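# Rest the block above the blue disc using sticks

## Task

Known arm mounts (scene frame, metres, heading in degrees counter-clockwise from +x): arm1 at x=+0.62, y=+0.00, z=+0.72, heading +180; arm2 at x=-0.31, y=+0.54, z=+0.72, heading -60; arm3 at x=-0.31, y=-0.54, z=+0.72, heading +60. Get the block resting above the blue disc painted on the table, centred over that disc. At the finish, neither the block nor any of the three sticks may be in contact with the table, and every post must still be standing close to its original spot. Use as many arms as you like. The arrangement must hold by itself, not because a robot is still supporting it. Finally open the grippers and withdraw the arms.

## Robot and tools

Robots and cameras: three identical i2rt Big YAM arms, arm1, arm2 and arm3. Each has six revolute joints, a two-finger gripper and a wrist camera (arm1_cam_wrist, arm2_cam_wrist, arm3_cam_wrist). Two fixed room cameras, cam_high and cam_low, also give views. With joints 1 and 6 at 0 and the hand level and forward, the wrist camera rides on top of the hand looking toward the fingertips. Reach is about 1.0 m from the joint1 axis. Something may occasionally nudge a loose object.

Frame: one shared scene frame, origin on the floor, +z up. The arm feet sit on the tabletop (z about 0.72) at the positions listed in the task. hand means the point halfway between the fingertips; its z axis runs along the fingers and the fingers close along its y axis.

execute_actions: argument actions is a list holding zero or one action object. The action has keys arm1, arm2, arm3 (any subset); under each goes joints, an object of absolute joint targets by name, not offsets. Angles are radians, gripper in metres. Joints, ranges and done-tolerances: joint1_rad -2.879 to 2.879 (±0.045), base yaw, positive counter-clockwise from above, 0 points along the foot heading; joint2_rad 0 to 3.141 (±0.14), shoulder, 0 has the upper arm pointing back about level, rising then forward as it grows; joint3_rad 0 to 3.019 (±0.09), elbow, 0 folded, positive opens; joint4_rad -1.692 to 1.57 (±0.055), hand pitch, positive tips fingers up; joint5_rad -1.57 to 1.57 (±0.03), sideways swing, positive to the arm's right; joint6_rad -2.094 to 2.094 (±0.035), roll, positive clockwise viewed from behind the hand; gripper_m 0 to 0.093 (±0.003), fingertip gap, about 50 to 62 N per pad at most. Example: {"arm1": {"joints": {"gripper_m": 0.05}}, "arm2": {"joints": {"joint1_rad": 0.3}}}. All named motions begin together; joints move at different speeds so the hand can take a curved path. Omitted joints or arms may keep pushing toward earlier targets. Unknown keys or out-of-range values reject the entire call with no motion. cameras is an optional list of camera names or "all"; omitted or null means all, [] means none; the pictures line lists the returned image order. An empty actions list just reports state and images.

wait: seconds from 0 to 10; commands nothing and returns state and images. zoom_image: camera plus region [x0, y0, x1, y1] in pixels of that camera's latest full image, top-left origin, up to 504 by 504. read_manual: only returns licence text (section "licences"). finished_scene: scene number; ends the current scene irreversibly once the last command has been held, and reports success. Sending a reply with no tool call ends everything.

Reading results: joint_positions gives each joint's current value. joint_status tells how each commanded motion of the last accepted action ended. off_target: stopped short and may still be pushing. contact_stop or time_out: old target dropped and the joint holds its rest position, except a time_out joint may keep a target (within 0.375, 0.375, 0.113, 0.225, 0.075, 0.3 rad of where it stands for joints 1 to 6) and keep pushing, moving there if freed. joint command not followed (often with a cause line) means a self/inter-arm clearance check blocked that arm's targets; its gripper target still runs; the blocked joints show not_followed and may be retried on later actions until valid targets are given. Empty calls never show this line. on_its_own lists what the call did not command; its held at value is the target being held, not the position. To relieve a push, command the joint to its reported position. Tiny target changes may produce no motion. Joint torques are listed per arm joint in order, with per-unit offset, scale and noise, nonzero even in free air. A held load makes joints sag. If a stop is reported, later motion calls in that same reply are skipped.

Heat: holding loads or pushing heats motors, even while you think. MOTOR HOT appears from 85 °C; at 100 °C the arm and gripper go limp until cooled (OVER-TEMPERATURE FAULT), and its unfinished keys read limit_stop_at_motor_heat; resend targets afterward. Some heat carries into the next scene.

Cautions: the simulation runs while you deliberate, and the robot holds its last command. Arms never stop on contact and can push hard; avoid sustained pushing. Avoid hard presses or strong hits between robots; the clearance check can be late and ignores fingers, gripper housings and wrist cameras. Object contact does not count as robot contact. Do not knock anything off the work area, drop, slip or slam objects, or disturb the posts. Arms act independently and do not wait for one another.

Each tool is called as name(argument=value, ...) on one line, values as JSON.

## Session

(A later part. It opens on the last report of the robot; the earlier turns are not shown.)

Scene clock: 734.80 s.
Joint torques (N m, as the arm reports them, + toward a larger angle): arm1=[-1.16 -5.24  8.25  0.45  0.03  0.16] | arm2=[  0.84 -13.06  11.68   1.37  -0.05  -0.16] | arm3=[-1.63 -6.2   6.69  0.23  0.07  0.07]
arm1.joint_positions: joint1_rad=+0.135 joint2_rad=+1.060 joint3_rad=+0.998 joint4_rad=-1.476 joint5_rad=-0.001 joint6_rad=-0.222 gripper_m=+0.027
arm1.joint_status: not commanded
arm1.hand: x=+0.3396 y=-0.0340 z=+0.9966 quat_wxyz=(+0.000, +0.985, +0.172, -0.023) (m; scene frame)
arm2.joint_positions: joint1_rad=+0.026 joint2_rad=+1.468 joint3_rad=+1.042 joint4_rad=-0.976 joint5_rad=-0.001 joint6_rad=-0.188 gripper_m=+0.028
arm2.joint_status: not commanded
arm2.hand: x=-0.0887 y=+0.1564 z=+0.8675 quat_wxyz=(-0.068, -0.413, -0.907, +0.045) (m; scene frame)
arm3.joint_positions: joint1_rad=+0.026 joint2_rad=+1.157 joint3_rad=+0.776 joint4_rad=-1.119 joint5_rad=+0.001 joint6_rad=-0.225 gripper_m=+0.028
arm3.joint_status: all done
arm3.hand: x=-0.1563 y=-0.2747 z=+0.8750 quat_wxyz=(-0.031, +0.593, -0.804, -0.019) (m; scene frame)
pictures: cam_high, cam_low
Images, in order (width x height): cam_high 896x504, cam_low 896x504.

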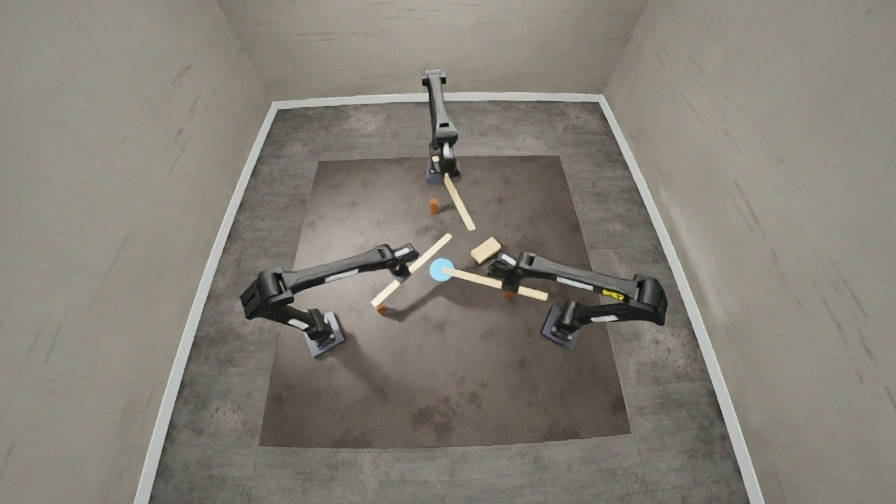

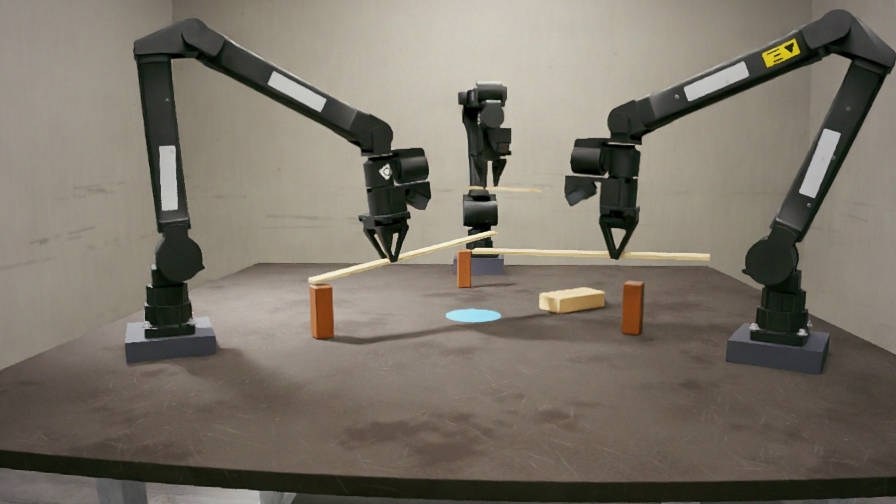

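execute_actions(actions=[{"arm3":{"joints":{"joint1_rad":0.05,"joint3_rad":0.825,"joint4_rad":-0.945}}}], cameras=["cam_low","cam_high"])

zoom_image(camera="cam_low", region=[290, 170, 720, 350])

zoom_image(camera="cam_high", region=[360, 210, 560, 330])

Scene clock: 743.30 s.
Joint torques (N m, as the arm reports them, + toward a larger angle): arm1=[-1.11 -5.18  8.25  0.47  0.04  0.16] | arm2=[  0.74 -13.01  11.73   1.39  -0.04  -0.17] | arm3=[-1.36 -6.43 10.83  1.17  0.06  0.09]
arm1.joint_positions: joint1_rad=+0.135 joint2_rad=+1.060 joint3_rad=+0.998 joint4_rad=-1.476 joint5_rad=-0.001 joint6_rad=-0.222 gripper_m=+0.027
arm1.joint_status: not commanded
arm1.hand: x=+0.3396 y=-0.0340 z=+0.9966 quat_wxyz=(+0.000, +0.985, +0.172, -0.023) (m; scene frame)
arm2.joint_positions: joint1_rad=+0.026 joint2_rad=+1.468 joint3_rad=+1.042 joint4_rad=-0.976 joint5_rad=-0.001 joint6_rad=-0.188 gripper_m=+0.028
arm2.joint_status: not commanded
arm2.hand: x=-0.0887 y=+0.1564 z=+0.8675 quat_wxyz=(-0.068, -0.413, -0.907, +0.045) (m; scene frame)
arm3.joint_positions: joint1_rad=+0.036 joint2_rad=+1.157 joint3_rad=+0.776 joint4_rad=-0.959 joint5_rad=+0.001 joint6_rad=-0.224 gripper_m=+0.028
arm3.joint_status: all done
arm3.hand: x=-0.1400 y=-0.2394 z=+0.8810 quat_wxyz=(-0.104, +0.593, -0.797, -0.051) (m; scene frame)
pictures: cam_high, cam_low
Images, in order (width x height): cam_high 896x504, cam_low 896x504.

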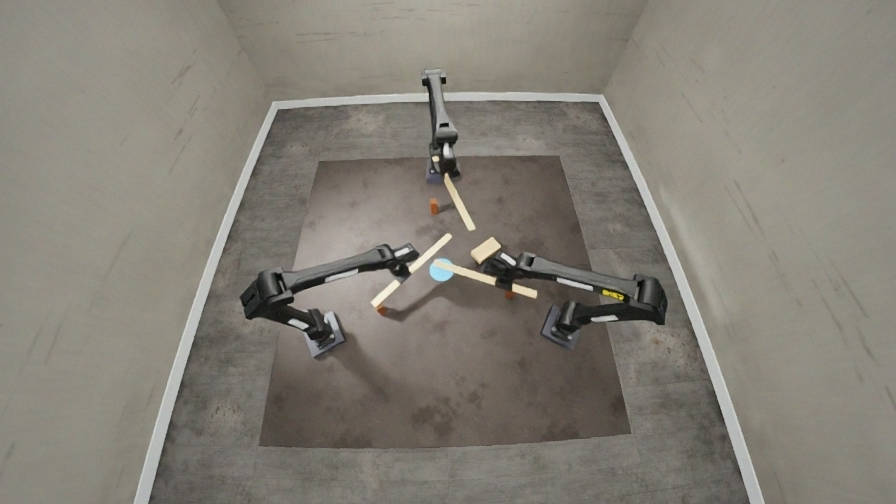

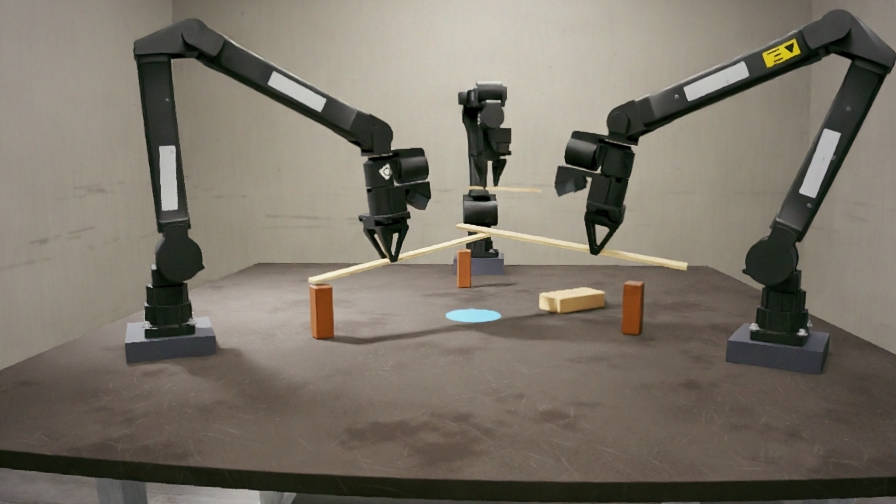

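Region (290, 170, 720, 350) of cam_low's 896x504 image, scaled by 1.172, with more detail than that image has; it fills the top 211 rows of this view, and the rest is white.

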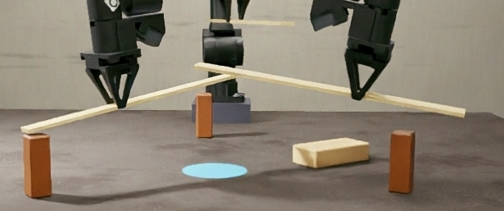

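Region (360, 210, 560, 330) of cam_high's 896x504 image, scaled by 2.520, with more detail than that image has; it fills the top 302 rows of this view, and the rest is white.

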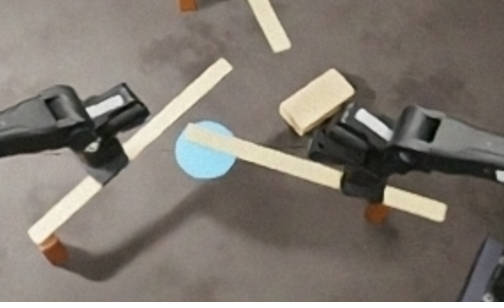

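execute_actions(actions=[{"arm3":{"joints":{"joint2_rad":1.432,"joint3_rad":1.045}}}], cameras=["cam_low","cam_high"])

zoom_image(camera="cam_low", region=[290, 190, 680, 320])

zoom_image(camera="cam_high", region=[360, 210, 540, 320])

Scene clock: 753.03 s.
Joint torques (N m, as the arm reports them, + toward a larger angle): arm1=[-1.16 -5.25  8.25  0.47  0.02  0.15] | arm2=[  0.93 -12.9   11.67   1.4   -0.05  -0.18] | arm3=[ -0.92 -11.44  10.22   0.71   0.06   0.08]
arm1.joint_positions: joint1_rad=+0.135 joint2_rad=+1.060 joint3_rad=+0.998 joint4_rad=-1.476 joint5_rad=-0.001 joint6_rad=-0.222 gripper_m=+0.027
arm1.joint_status: not commanded
arm1.hand: x=+0.3396 y=-0.0340 z=+0.9966 quat_wxyz=(+0.000, +0.985, +0.172, -0.023) (m; scene frame)
arm2.joint_positions: joint1_rad=+0.026 joint2_rad=+1.468 joint3_rad=+1.042 joint4_rad=-0.976 joint5_rad=-0.001 joint6_rad=-0.188 gripper_m=+0.028
arm2.joint_status: not commanded
arm2.hand: x=-0.0887 y=+0.1564 z=+0.8675 quat_wxyz=(-0.068, -0.413, -0.907, +0.045) (m; scene frame)
arm3.joint_positions: joint1_rad=+0.036 joint2_rad=+1.441 joint3_rad=+1.002 joint4_rad=-0.949 joint5_rad=+0.001 joint6_rad=-0.224 gripper_m=+0.028
arm3.joint_status: all done
arm3.hand: x=-0.0969 y=-0.1627 z=+0.8685 quat_wxyz=(-0.082, +0.595, -0.799, -0.042) (m; scene frame)
pictures: cam_high, cam_low
Images, in order (width x height): cam_high 896x504, cam_low 896x504.

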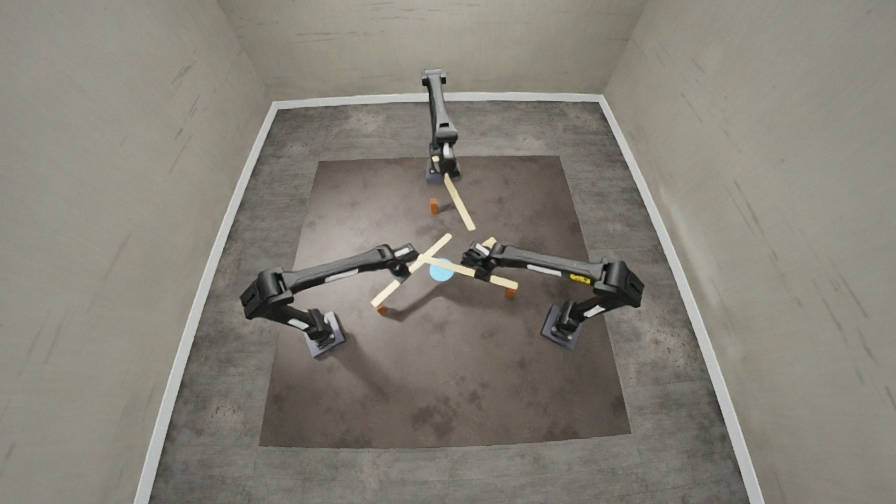

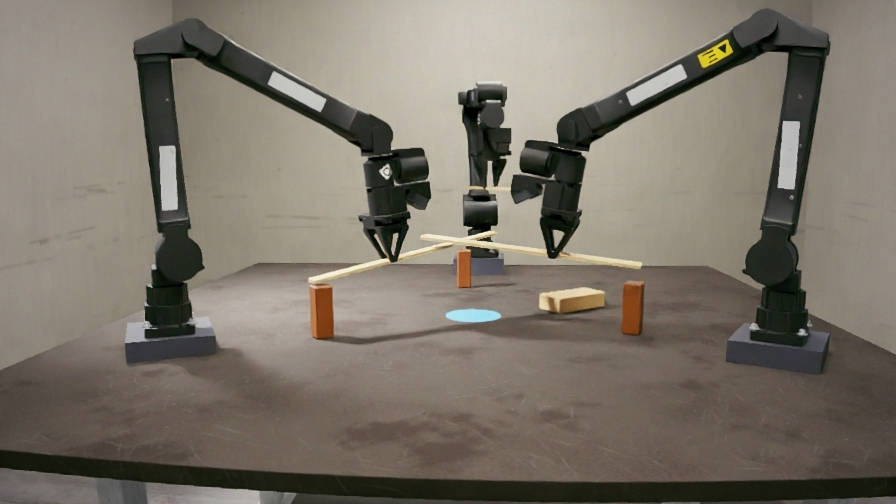

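Region (290, 190, 680, 320) of cam_low's 896x504 image, scaled by 1.292, with more detail than that image has.

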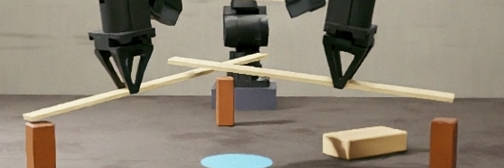

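Region (360, 210, 540, 320) of cam_high's 896x504 image, scaled by 2.800, with more detail than that image has.

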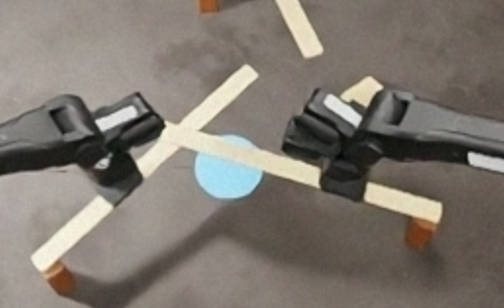

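execute_actions(actions=[{"arm3":{"joints":{"joint2_rad":1.484,"joint3_rad":0.984,"joint4_rad":-0.88}}}], cameras=["cam_low","cam_high"])

zoom_image(camera="cam_low", region=[290, 190, 680, 320])

zoom_image(camera="cam_low", region=[370, 210, 520, 290])

zoom_image(camera="cam_low", region=[560, 240, 680, 310])

Scene clock: 768.60 s.
Joint torques (N m, as the arm reports them, + toward a larger angle): arm1=[-1.19 -5.2   8.23  0.46  0.03  0.15] | arm2=[  0.72 -13.53  11.83   1.37  -0.03  -0.17] | arm3=[ -0.98 -10.89   6.74   0.92   0.08   0.08]
arm1.joint_positions: joint1_rad=+0.135 joint2_rad=+1.060 joint3_rad=+0.998 joint4_rad=-1.476 joint5_rad=-0.001 joint6_rad=-0.222 gripper_m=+0.027
arm1.joint_status: not commanded
arm1.hand: x=+0.3396 y=-0.0340 z=+0.9966 quat_wxyz=(+0.000, +0.985, +0.172, -0.023) (m; scene frame)
arm2.joint_positions: joint1_rad=+0.026 joint2_rad=+1.468 joint3_rad=+1.042 joint4_rad=-0.976 joint5_rad=-0.001 joint6_rad=-0.189 gripper_m=+0.028
arm2.joint_status: not commanded
arm2.hand: x=-0.0887 y=+0.1564 z=+0.8675 quat_wxyz=(-0.068, -0.413, -0.907, +0.045) (m; scene frame)
arm3.joint_positions: joint1_rad=+0.036 joint2_rad=+1.483 joint3_rad=+0.986 joint4_rad=-0.889 joint5_rad=+0.001 joint6_rad=-0.224 gripper_m=+0.028
arm3.joint_status: all done
arm3.hand: x=-0.0940 y=-0.1570 z=+0.8476 quat_wxyz=(-0.083, +0.595, -0.799, -0.042) (m; scene frame)
pictures: cam_high, cam_low
Images, in order (width x height): cam_high 896x504, cam_low 896x504.

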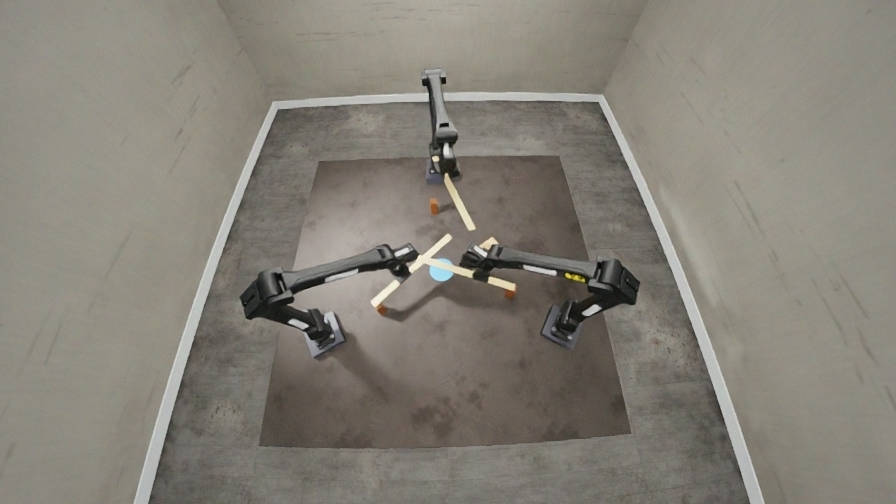

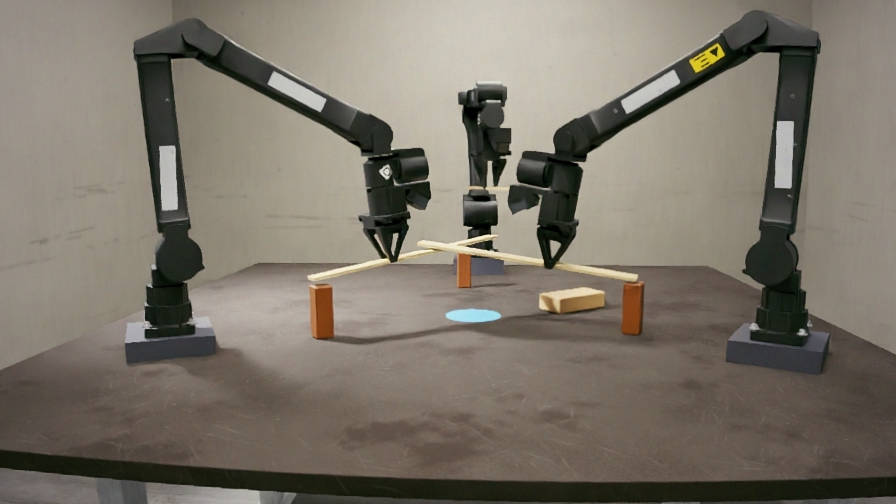

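Region (290, 190, 680, 320) of cam_low's 896x504 image, scaled by 1.292, with more detail than that image has.

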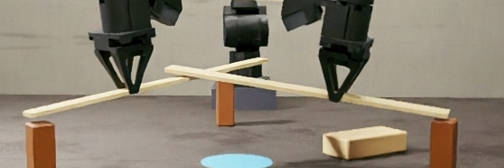

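Region (370, 210, 520, 290) of cam_low's 896x504 image, scaled by 3.360, with more detail than that image has; it fills the top 269 rows of this view, and the rest is white.

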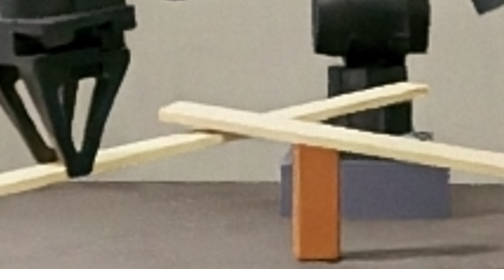

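Region (560, 240, 680, 310) of cam_low's 896x504 image, scaled by 4.200, with more detail than that image has; it fills the top 294 rows of this view, and the rest is white.

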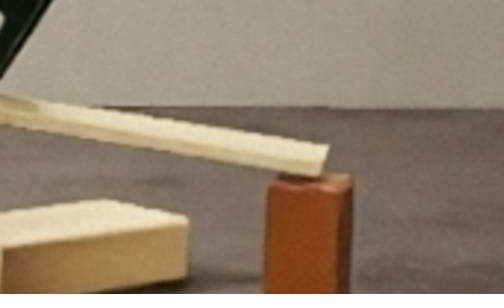

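execute_actions(actions=[{"arm3":{"joints":{"joint2_rad":1.46}}}], cameras=["cam_low","cam_high"])

zoom_image(camera="cam_low", region=[370, 210, 520, 290])

zoom_image(camera="cam_low", region=[560, 240, 680, 310])

Scene clock: 778.67 s.
Joint torques (N m, as the arm reports them, + toward a larger angle): arm1=[-1.08 -5.18  8.25  0.45  0.03  0.16] | arm2=[  0.96 -12.98  11.7    1.34  -0.04  -0.15] | arm3=[ -1.04 -12.03   6.76   0.95   0.04   0.09]
arm1.joint_positions: joint1_rad=+0.135 joint2_rad=+1.060 joint3_rad=+0.998 joint4_rad=-1.476 joint5_rad=-0.001 joint6_rad=-0.222 gripper_m=+0.027
arm1.joint_status: not commanded
arm1.hand: x=+0.3396 y=-0.0340 z=+0.9966 quat_wxyz=(+0.000, +0.985, +0.172, -0.023) (m; scene frame)
arm2.joint_positions: joint1_rad=+0.026 joint2_rad=+1.468 joint3_rad=+1.042 joint4_rad=-0.976 joint5_rad=-0.001 joint6_rad=-0.189 gripper_m=+0.028
arm2.joint_status: not commanded
arm2.hand: x=-0.0887 y=+0.1564 z=+0.8675 quat_wxyz=(-0.068, -0.413, -0.907, +0.045) (m; scene frame)
arm3.joint_positions: joint1_rad=+0.036 joint2_rad=+1.471 joint3_rad=+0.986 joint4_rad=-0.889 joint5_rad=+0.001 joint6_rad=-0.224 gripper_m=+0.028
arm3.joint_status: all done
arm3.hand: x=-0.0937 y=-0.1567 z=+0.8523 quat_wxyz=(-0.088, +0.594, -0.798, -0.044) (m; scene frame)
pictures: cam_high, cam_low
Images, in order (width x height): cam_high 896x504, cam_low 896x504.

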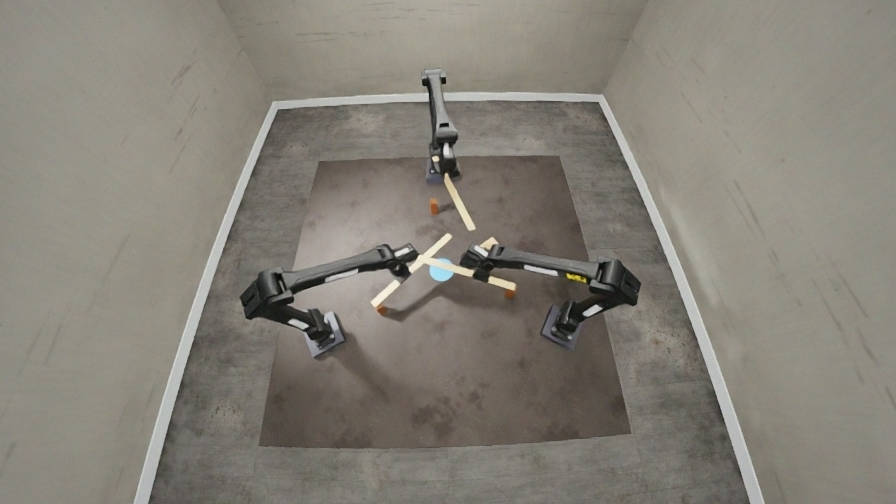

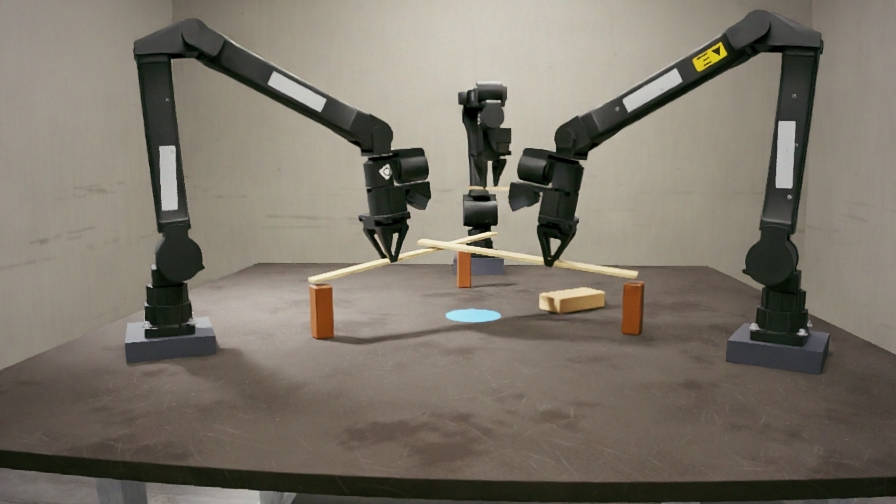

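Region (370, 210, 520, 290) of cam_low's 896x504 image, scaled by 3.360, with more detail than that image has; it fills the top 269 rows of this view, and the rest is white.

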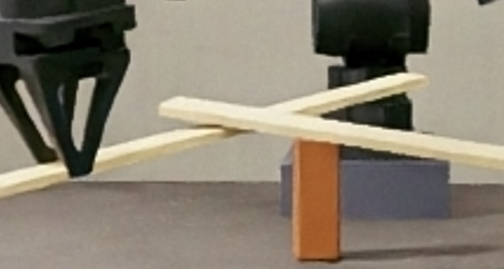

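Region (560, 240, 680, 310) of cam_low's 896x504 image, scaled by 4.200, with more detail than that image has; it fills the top 294 rows of this view, and the rest is white.

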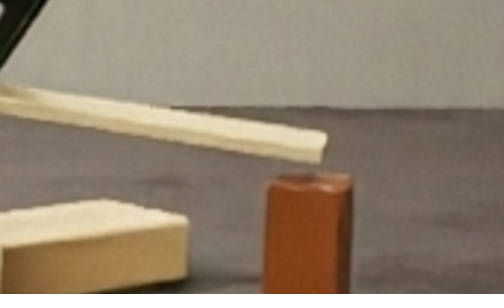

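execute_actions(actions=[{"arm3":{"joints":{"gripper_m":0.05}}}], cameras=["cam_low","cam_high","arm3_cam_wrist"])

zoom_image(camera="cam_high", region=[360, 210, 540, 320])

zoom_image(camera="cam_low", region=[290, 190, 680, 320])

Scene clock: 785.00 s.
Joint torques (N m, as the arm reports them, + toward a larger angle): arm1=[-1.24 -5.17  8.25  0.49  0.03  0.16] | arm2=[  0.83 -12.63  11.76   1.43  -0.04  -0.16] | arm3=[ -1.06 -11.97   6.7    0.96   0.05   0.08]
arm1.joint_positions: joint1_rad=+0.135 joint2_rad=+1.060 joint3_rad=+0.998 joint4_rad=-1.476 joint5_rad=-0.001 joint6_rad=-0.222 gripper_m=+0.027
arm1.joint_status: not commanded
arm1.hand: x=+0.3396 y=-0.0340 z=+0.9966 quat_wxyz=(+0.000, +0.985, +0.172, -0.023) (m; scene frame)
arm2.joint_positions: joint1_rad=+0.026 joint2_rad=+1.468 joint3_rad=+1.042 joint4_rad=-0.976 joint5_rad=-0.001 joint6_rad=-0.189 gripper_m=+0.028
arm2.joint_status: not commanded
arm2.hand: x=-0.0887 y=+0.1564 z=+0.8675 quat_wxyz=(-0.068, -0.413, -0.907, +0.045) (m; scene frame)
arm3.joint_positions: joint1_rad=+0.036 joint2_rad=+1.471 joint3_rad=+0.986 joint4_rad=-0.889 joint5_rad=+0.001 joint6_rad=-0.224 gripper_m=+0.050
arm3.joint_status: all done
arm3.hand: x=-0.0937 y=-0.1567 z=+0.8523 quat_wxyz=(-0.088, +0.594, -0.798, -0.044) (m; scene frame)
pictures: arm3_cam_wrist, cam_high, cam_low
Images, in order (width x height): arm3_cam_wrist 504x504, cam_high 896x504, cam_low 896x504.

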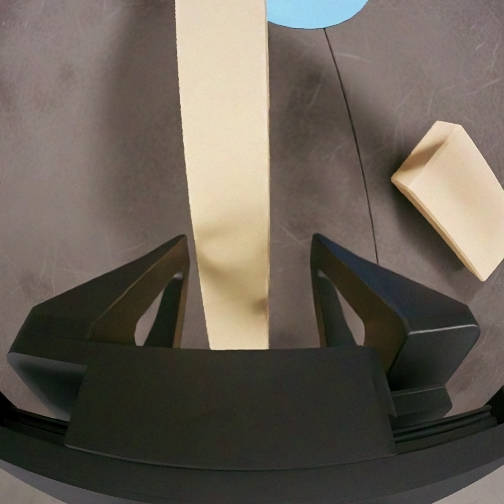

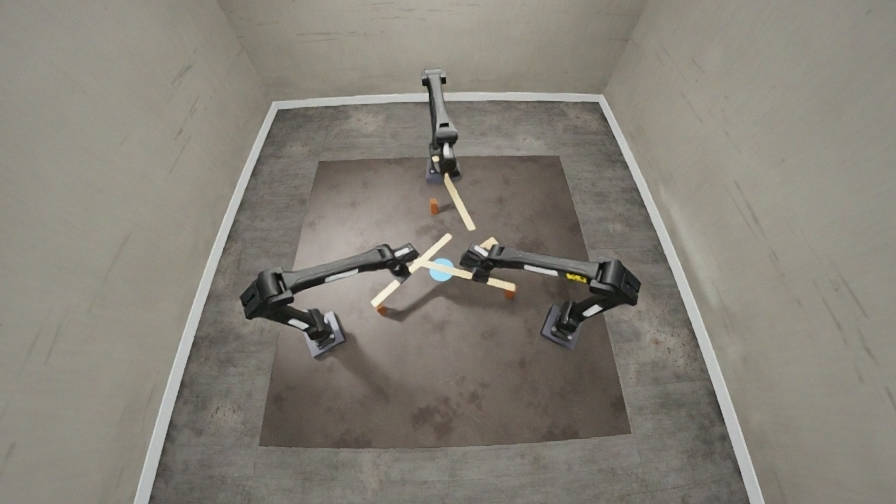

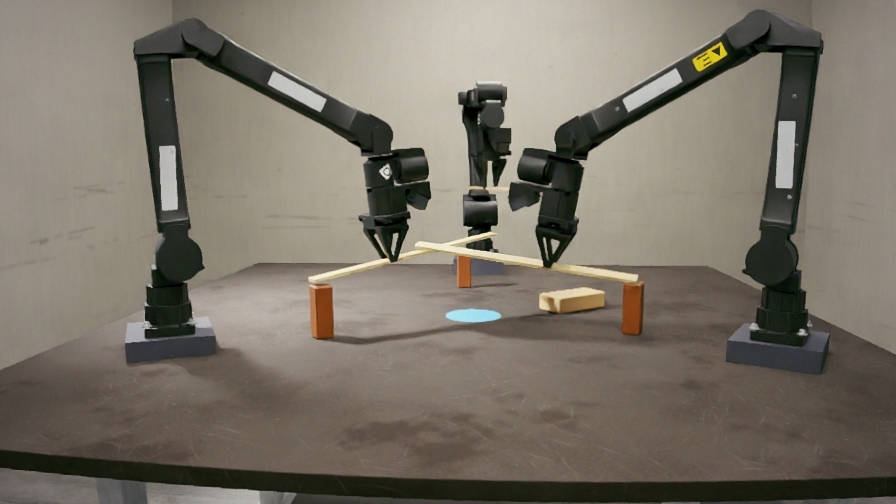

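Region (360, 210, 540, 320) of cam_high's 896x504 image, scaled by 2.800, with more detail than that image has.

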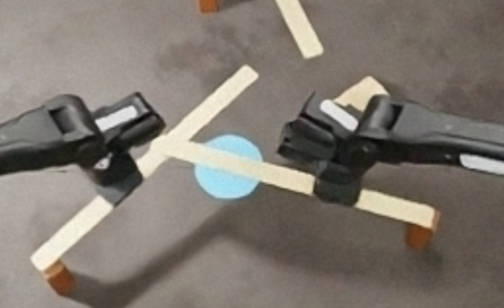

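Region (290, 190, 680, 320) of cam_low's 896x504 image, scaled by 1.292, with more detail than that image has.

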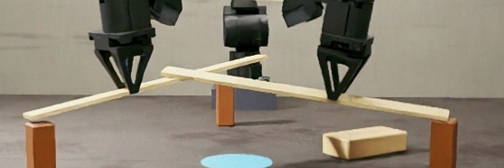

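execute_actions(actions=[{"arm3":{"joints":{"joint2_rad":0.95}}}], cameras=["cam_low","cam_high"])

zoom_image(camera="cam_high", region=[360, 190, 540, 320])

zoom_image(camera="cam_low", region=[290, 190, 680, 350])

Scene clock: 809.27 s.
Joint torques (N m, as the arm reports them, + toward a larger angle): arm1=[-1.22 -5.19  8.24  0.47  0.03  0.16] | arm2=[  0.75 -13.16  11.71   1.38  -0.04  -0.16] | arm3=[-1.25 -4.72  8.07  1.77  0.04  0.08]
arm1.joint_positions: joint1_rad=+0.135 joint2_rad=+1.060 joint3_rad=+0.998 joint4_rad=-1.476 joint5_rad=-0.001 joint6_rad=-0.222 gripper_m=+0.027
arm1.joint_status: not commanded
arm1.hand: x=+0.3396 y=-0.0340 z=+0.9966 quat_wxyz=(+0.000, +0.985, +0.172, -0.023) (m; scene frame)
arm2.joint_positions: joint1_rad=+0.026 joint2_rad=+1.468 joint3_rad=+1.042 joint4_rad=-0.976 joint5_rad=-0.001 joint6_rad=-0.189 gripper_m=+0.028
arm2.joint_status: not commanded
arm2.hand: x=-0.0887 y=+0.1564 z=+0.8675 quat_wxyz=(-0.068, -0.413, -0.907, +0.045) (m; scene frame)
arm3.joint_positions: joint1_rad=+0.036 joint2_rad=+0.946 joint3_rad=+0.986 joint4_rad=-0.889 joint5_rad=+0.001 joint6_rad=-0.224 gripper_m=+0.050
arm3.joint_status: all done
arm3.hand: x=-0.1105 y=-0.1911 z=+1.0657 quat_wxyz=(-0.321, +0.557, -0.751, -0.147) (m; scene frame)
pictures: cam_high, cam_low
Images, in order (width x height): cam_high 896x504, cam_low 896x504.

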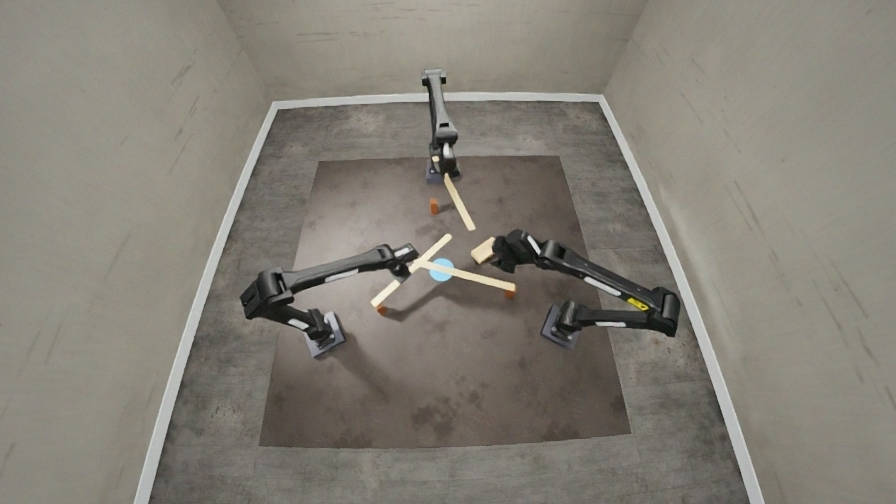

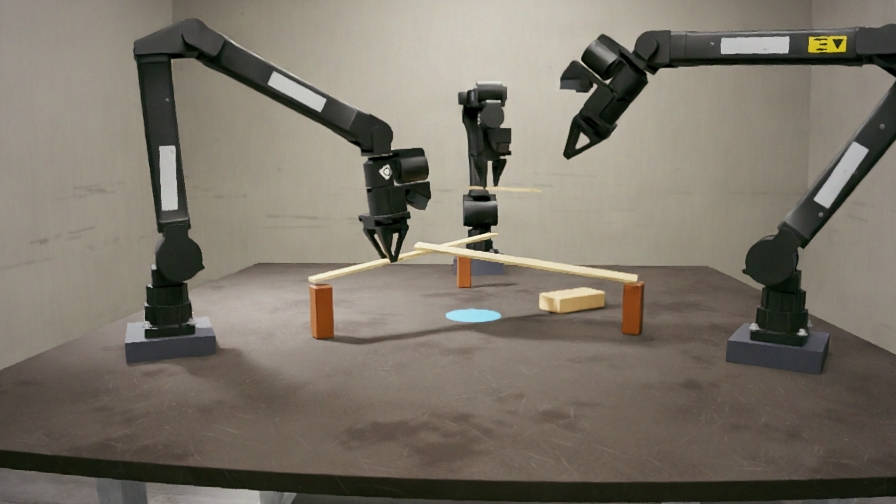

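Region (360, 190, 540, 320) of cam_high's 896x504 image, scaled by 2.800, with more detail than that image has.

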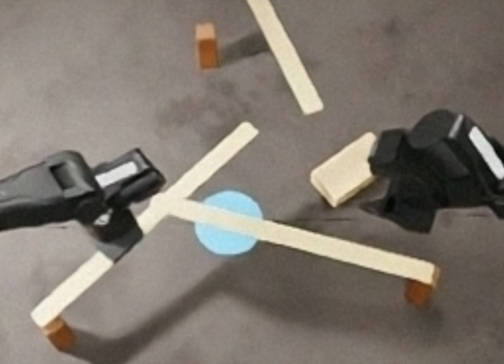

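Region (290, 190, 680, 350) of cam_low's 896x504 image, scaled by 1.292, with more detail than that image has; it fills the top 207 rows of this view, and the rest is white.

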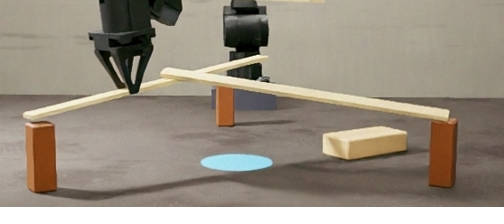

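execute_actions(actions=[{"arm1":{"joints":{"joint2_rad":1.51,"joint3_rad":1.075,"joint4_rad":-0.975}}}], cameras=["cam_low","cam_high"])

zoom_image(camera="cam_high", region=[360, 160, 540, 320])

zoom_image(camera="cam_low", region=[340, 150, 640, 320])

Scene clock: 835.63 s.
Joint torques (N m, as the arm reports them, + toward a larger angle): arm1=[ -1.07 -13.36  10.93   1.6    0.03   0.16] | arm2=[  0.72 -12.92  11.73   1.39  -0.03  -0.16] | arm3=[-1.11 -4.47  8.17  1.75  0.05  0.08]
arm1.joint_positions: joint1_rad=+0.135 joint2_rad=+1.522 joint3_rad=+1.034 joint4_rad=-0.993 joint5_rad=-0.001 joint6_rad=-0.222 gripper_m=+0.027
arm1.joint_status: all done
arm1.hand: x=+0.1935 y=-0.0524 z=+0.8618 quat_wxyz=(-0.001, +0.984, +0.172, -0.051) (m; scene frame)
arm2.joint_positions: joint1_rad=+0.026 joint2_rad=+1.468 joint3_rad=+1.042 joint4_rad=-0.976 joint5_rad=-0.001 joint6_rad=-0.189 gripper_m=+0.028
arm2.joint_status: not commanded
arm2.hand: x=-0.0887 y=+0.1564 z=+0.8675 quat_wxyz=(-0.068, -0.413, -0.907, +0.045) (m; scene frame)
arm3.joint_positions: joint1_rad=+0.036 joint2_rad=+0.946 joint3_rad=+0.986 joint4_rad=-0.889 joint5_rad=+0.001 joint6_rad=-0.224 gripper_m=+0.050
arm3.joint_status: not commanded
arm3.hand: x=-0.1105 y=-0.1911 z=+1.0657 quat_wxyz=(-0.321, +0.557, -0.751, -0.147) (m; scene frame)
pictures: cam_high, cam_low
Images, in order (width x height): cam_high 896x504, cam_low 896x504.

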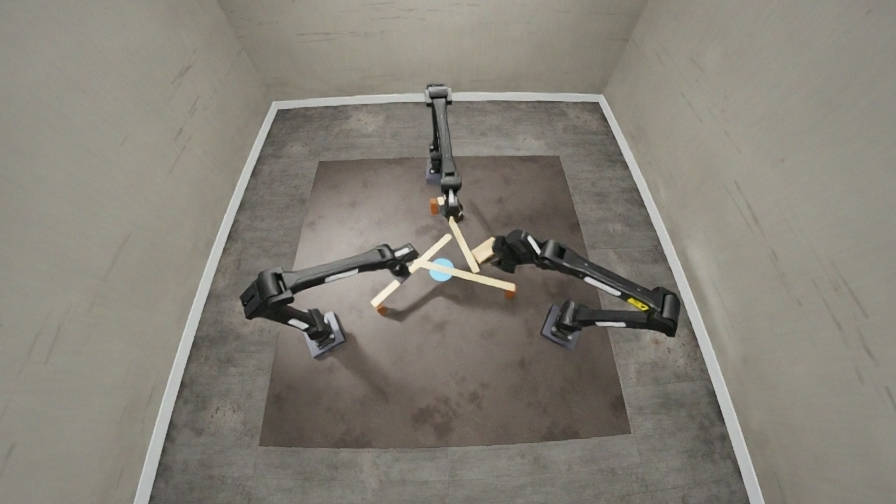

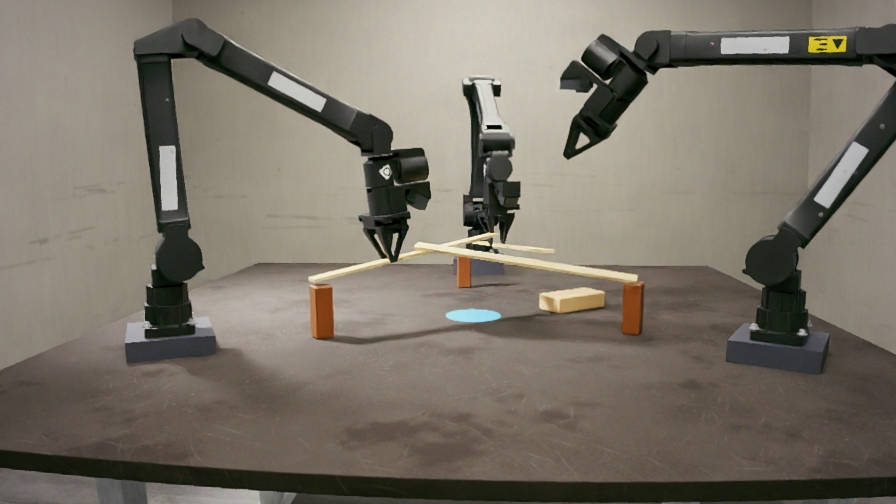

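Region (360, 160, 540, 320) of cam_high's 896x504 image, scaled by 2.800, with more detail than that image has.

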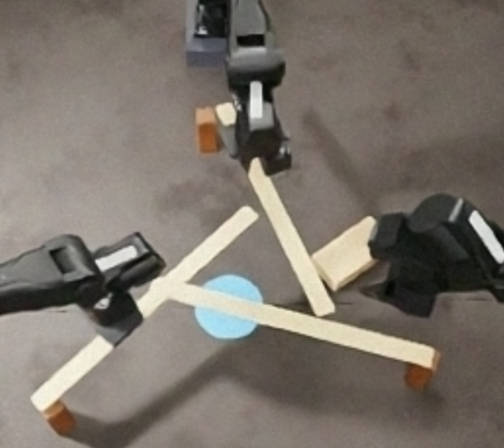

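Region (340, 150, 640, 320) of cam_low's 896x504 image, scaled by 1.680, with more detail than that image has; it fills the top 286 rows of this view, and the rest is white.

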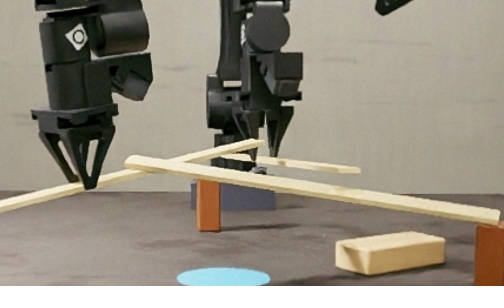

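execute_actions(actions=[{"arm1":{"joints":{"joint1_rad":-0.016,"joint6_rad":-0.184}},"arm3":{"joints":{"joint1_rad":-0.353,"joint2_rad":1.70,"joint3_rad":1.39,"joint4_rad":-1.19,"joint6_rad":1.585,"gripper_m":0.093}}}], cameras=["cam_low","cam_high","arm3_cam_wrist"])

zoom_image(camera="cam_high", region=[360, 160, 540, 320])

zoom_image(camera="cam_low", region=[340, 150, 640, 320])

Scene clock: 879.30 s.
Joint torques (N m, as the arm reports them, + toward a larger angle): arm1=[  0.6  -13.29  10.82   1.58  -0.03   0.17] | arm2=[  0.84 -13.09  11.74   1.33  -0.05  -0.17] | arm3=[ -1.79 -15.79   9.6   -0.18   0.17   0.07]
arm1.joint_positions: joint1_rad=-0.024 joint2_rad=+1.522 joint3_rad=+1.034 joint4_rad=-0.993 joint5_rad=+0.001 joint6_rad=-0.192 gripper_m=+0.027
arm1.joint_status: all done
arm1.hand: x=+0.1906 y=+0.0163 z=+0.8615 quat_wxyz=(-0.004, +0.996, +0.078, -0.051) (m; scene frame)
arm2.joint_positions: joint1_rad=+0.026 joint2_rad=+1.468 joint3_rad=+1.042 joint4_rad=-0.976 joint5_rad=-0.001 joint6_rad=-0.189 gripper_m=+0.028
arm2.joint_status: not commanded
arm2.hand: x=-0.0887 y=+0.1564 z=+0.8675 quat_wxyz=(-0.068, -0.413, -0.907, +0.045) (m; scene frame)
arm3.joint_positions: joint1_rad=-0.357 joint2_rad=+1.708 joint3_rad=+1.353 joint4_rad=-1.183 joint5_rad=+0.001 joint6_rad=+1.568 gripper_m=+0.093
arm3.joint_status: all done
arm3.hand: x=+0.0908 y=-0.2255 z=+0.8736 quat_wxyz=(-0.002, -0.437, -0.899, -0.015) (m; scene frame)
pictures: arm3_cam_wrist, cam_high, cam_low
Images, in order (width x height): arm3_cam_wrist 504x504, cam_high 896x504, cam_low 896x504.

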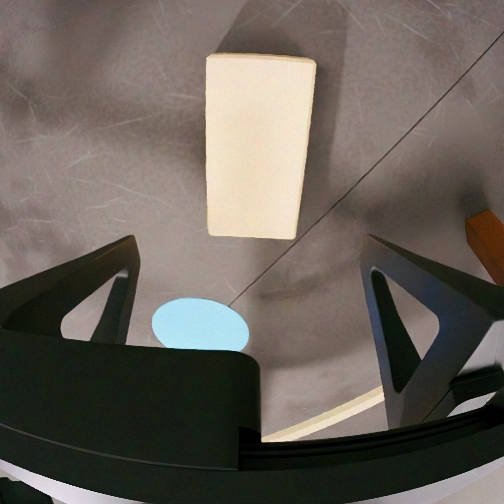

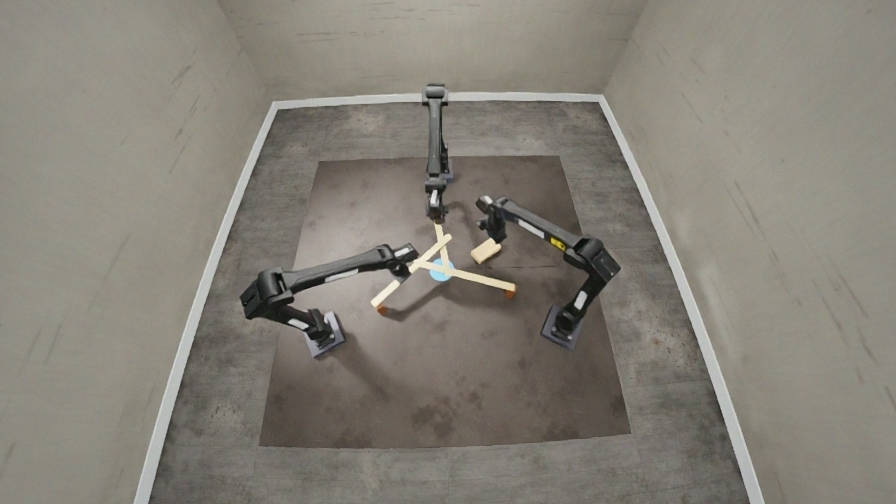

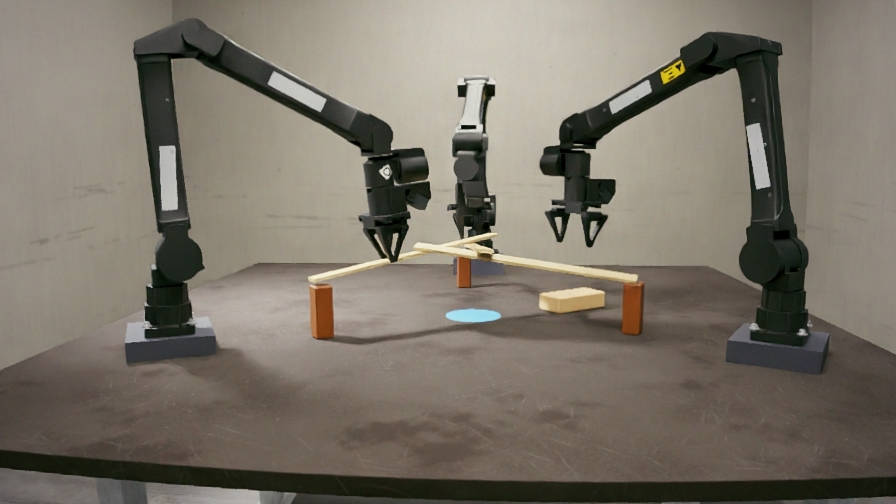

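Region (360, 160, 540, 320) of cam_high's 896x504 image, scaled by 2.800, with more detail than that image has.

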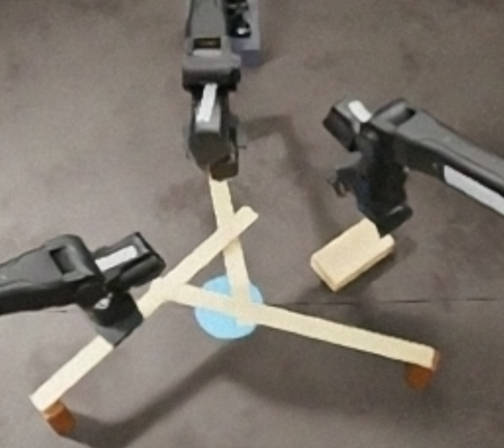

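Region (340, 150, 640, 320) of cam_low's 896x504 image, scaled by 1.680, with more detail than that image has; it fills the top 286 rows of this view, and the rest is white.

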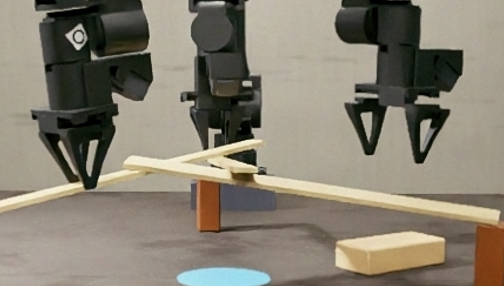

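zoom_image(camera="cam_low", region=[420, 210, 540, 290])

Region (420, 210, 540, 290) of cam_low's 896x504 image, scaled by 4.200, with more detail than that image has.

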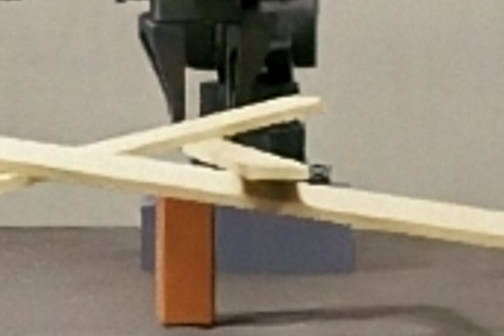

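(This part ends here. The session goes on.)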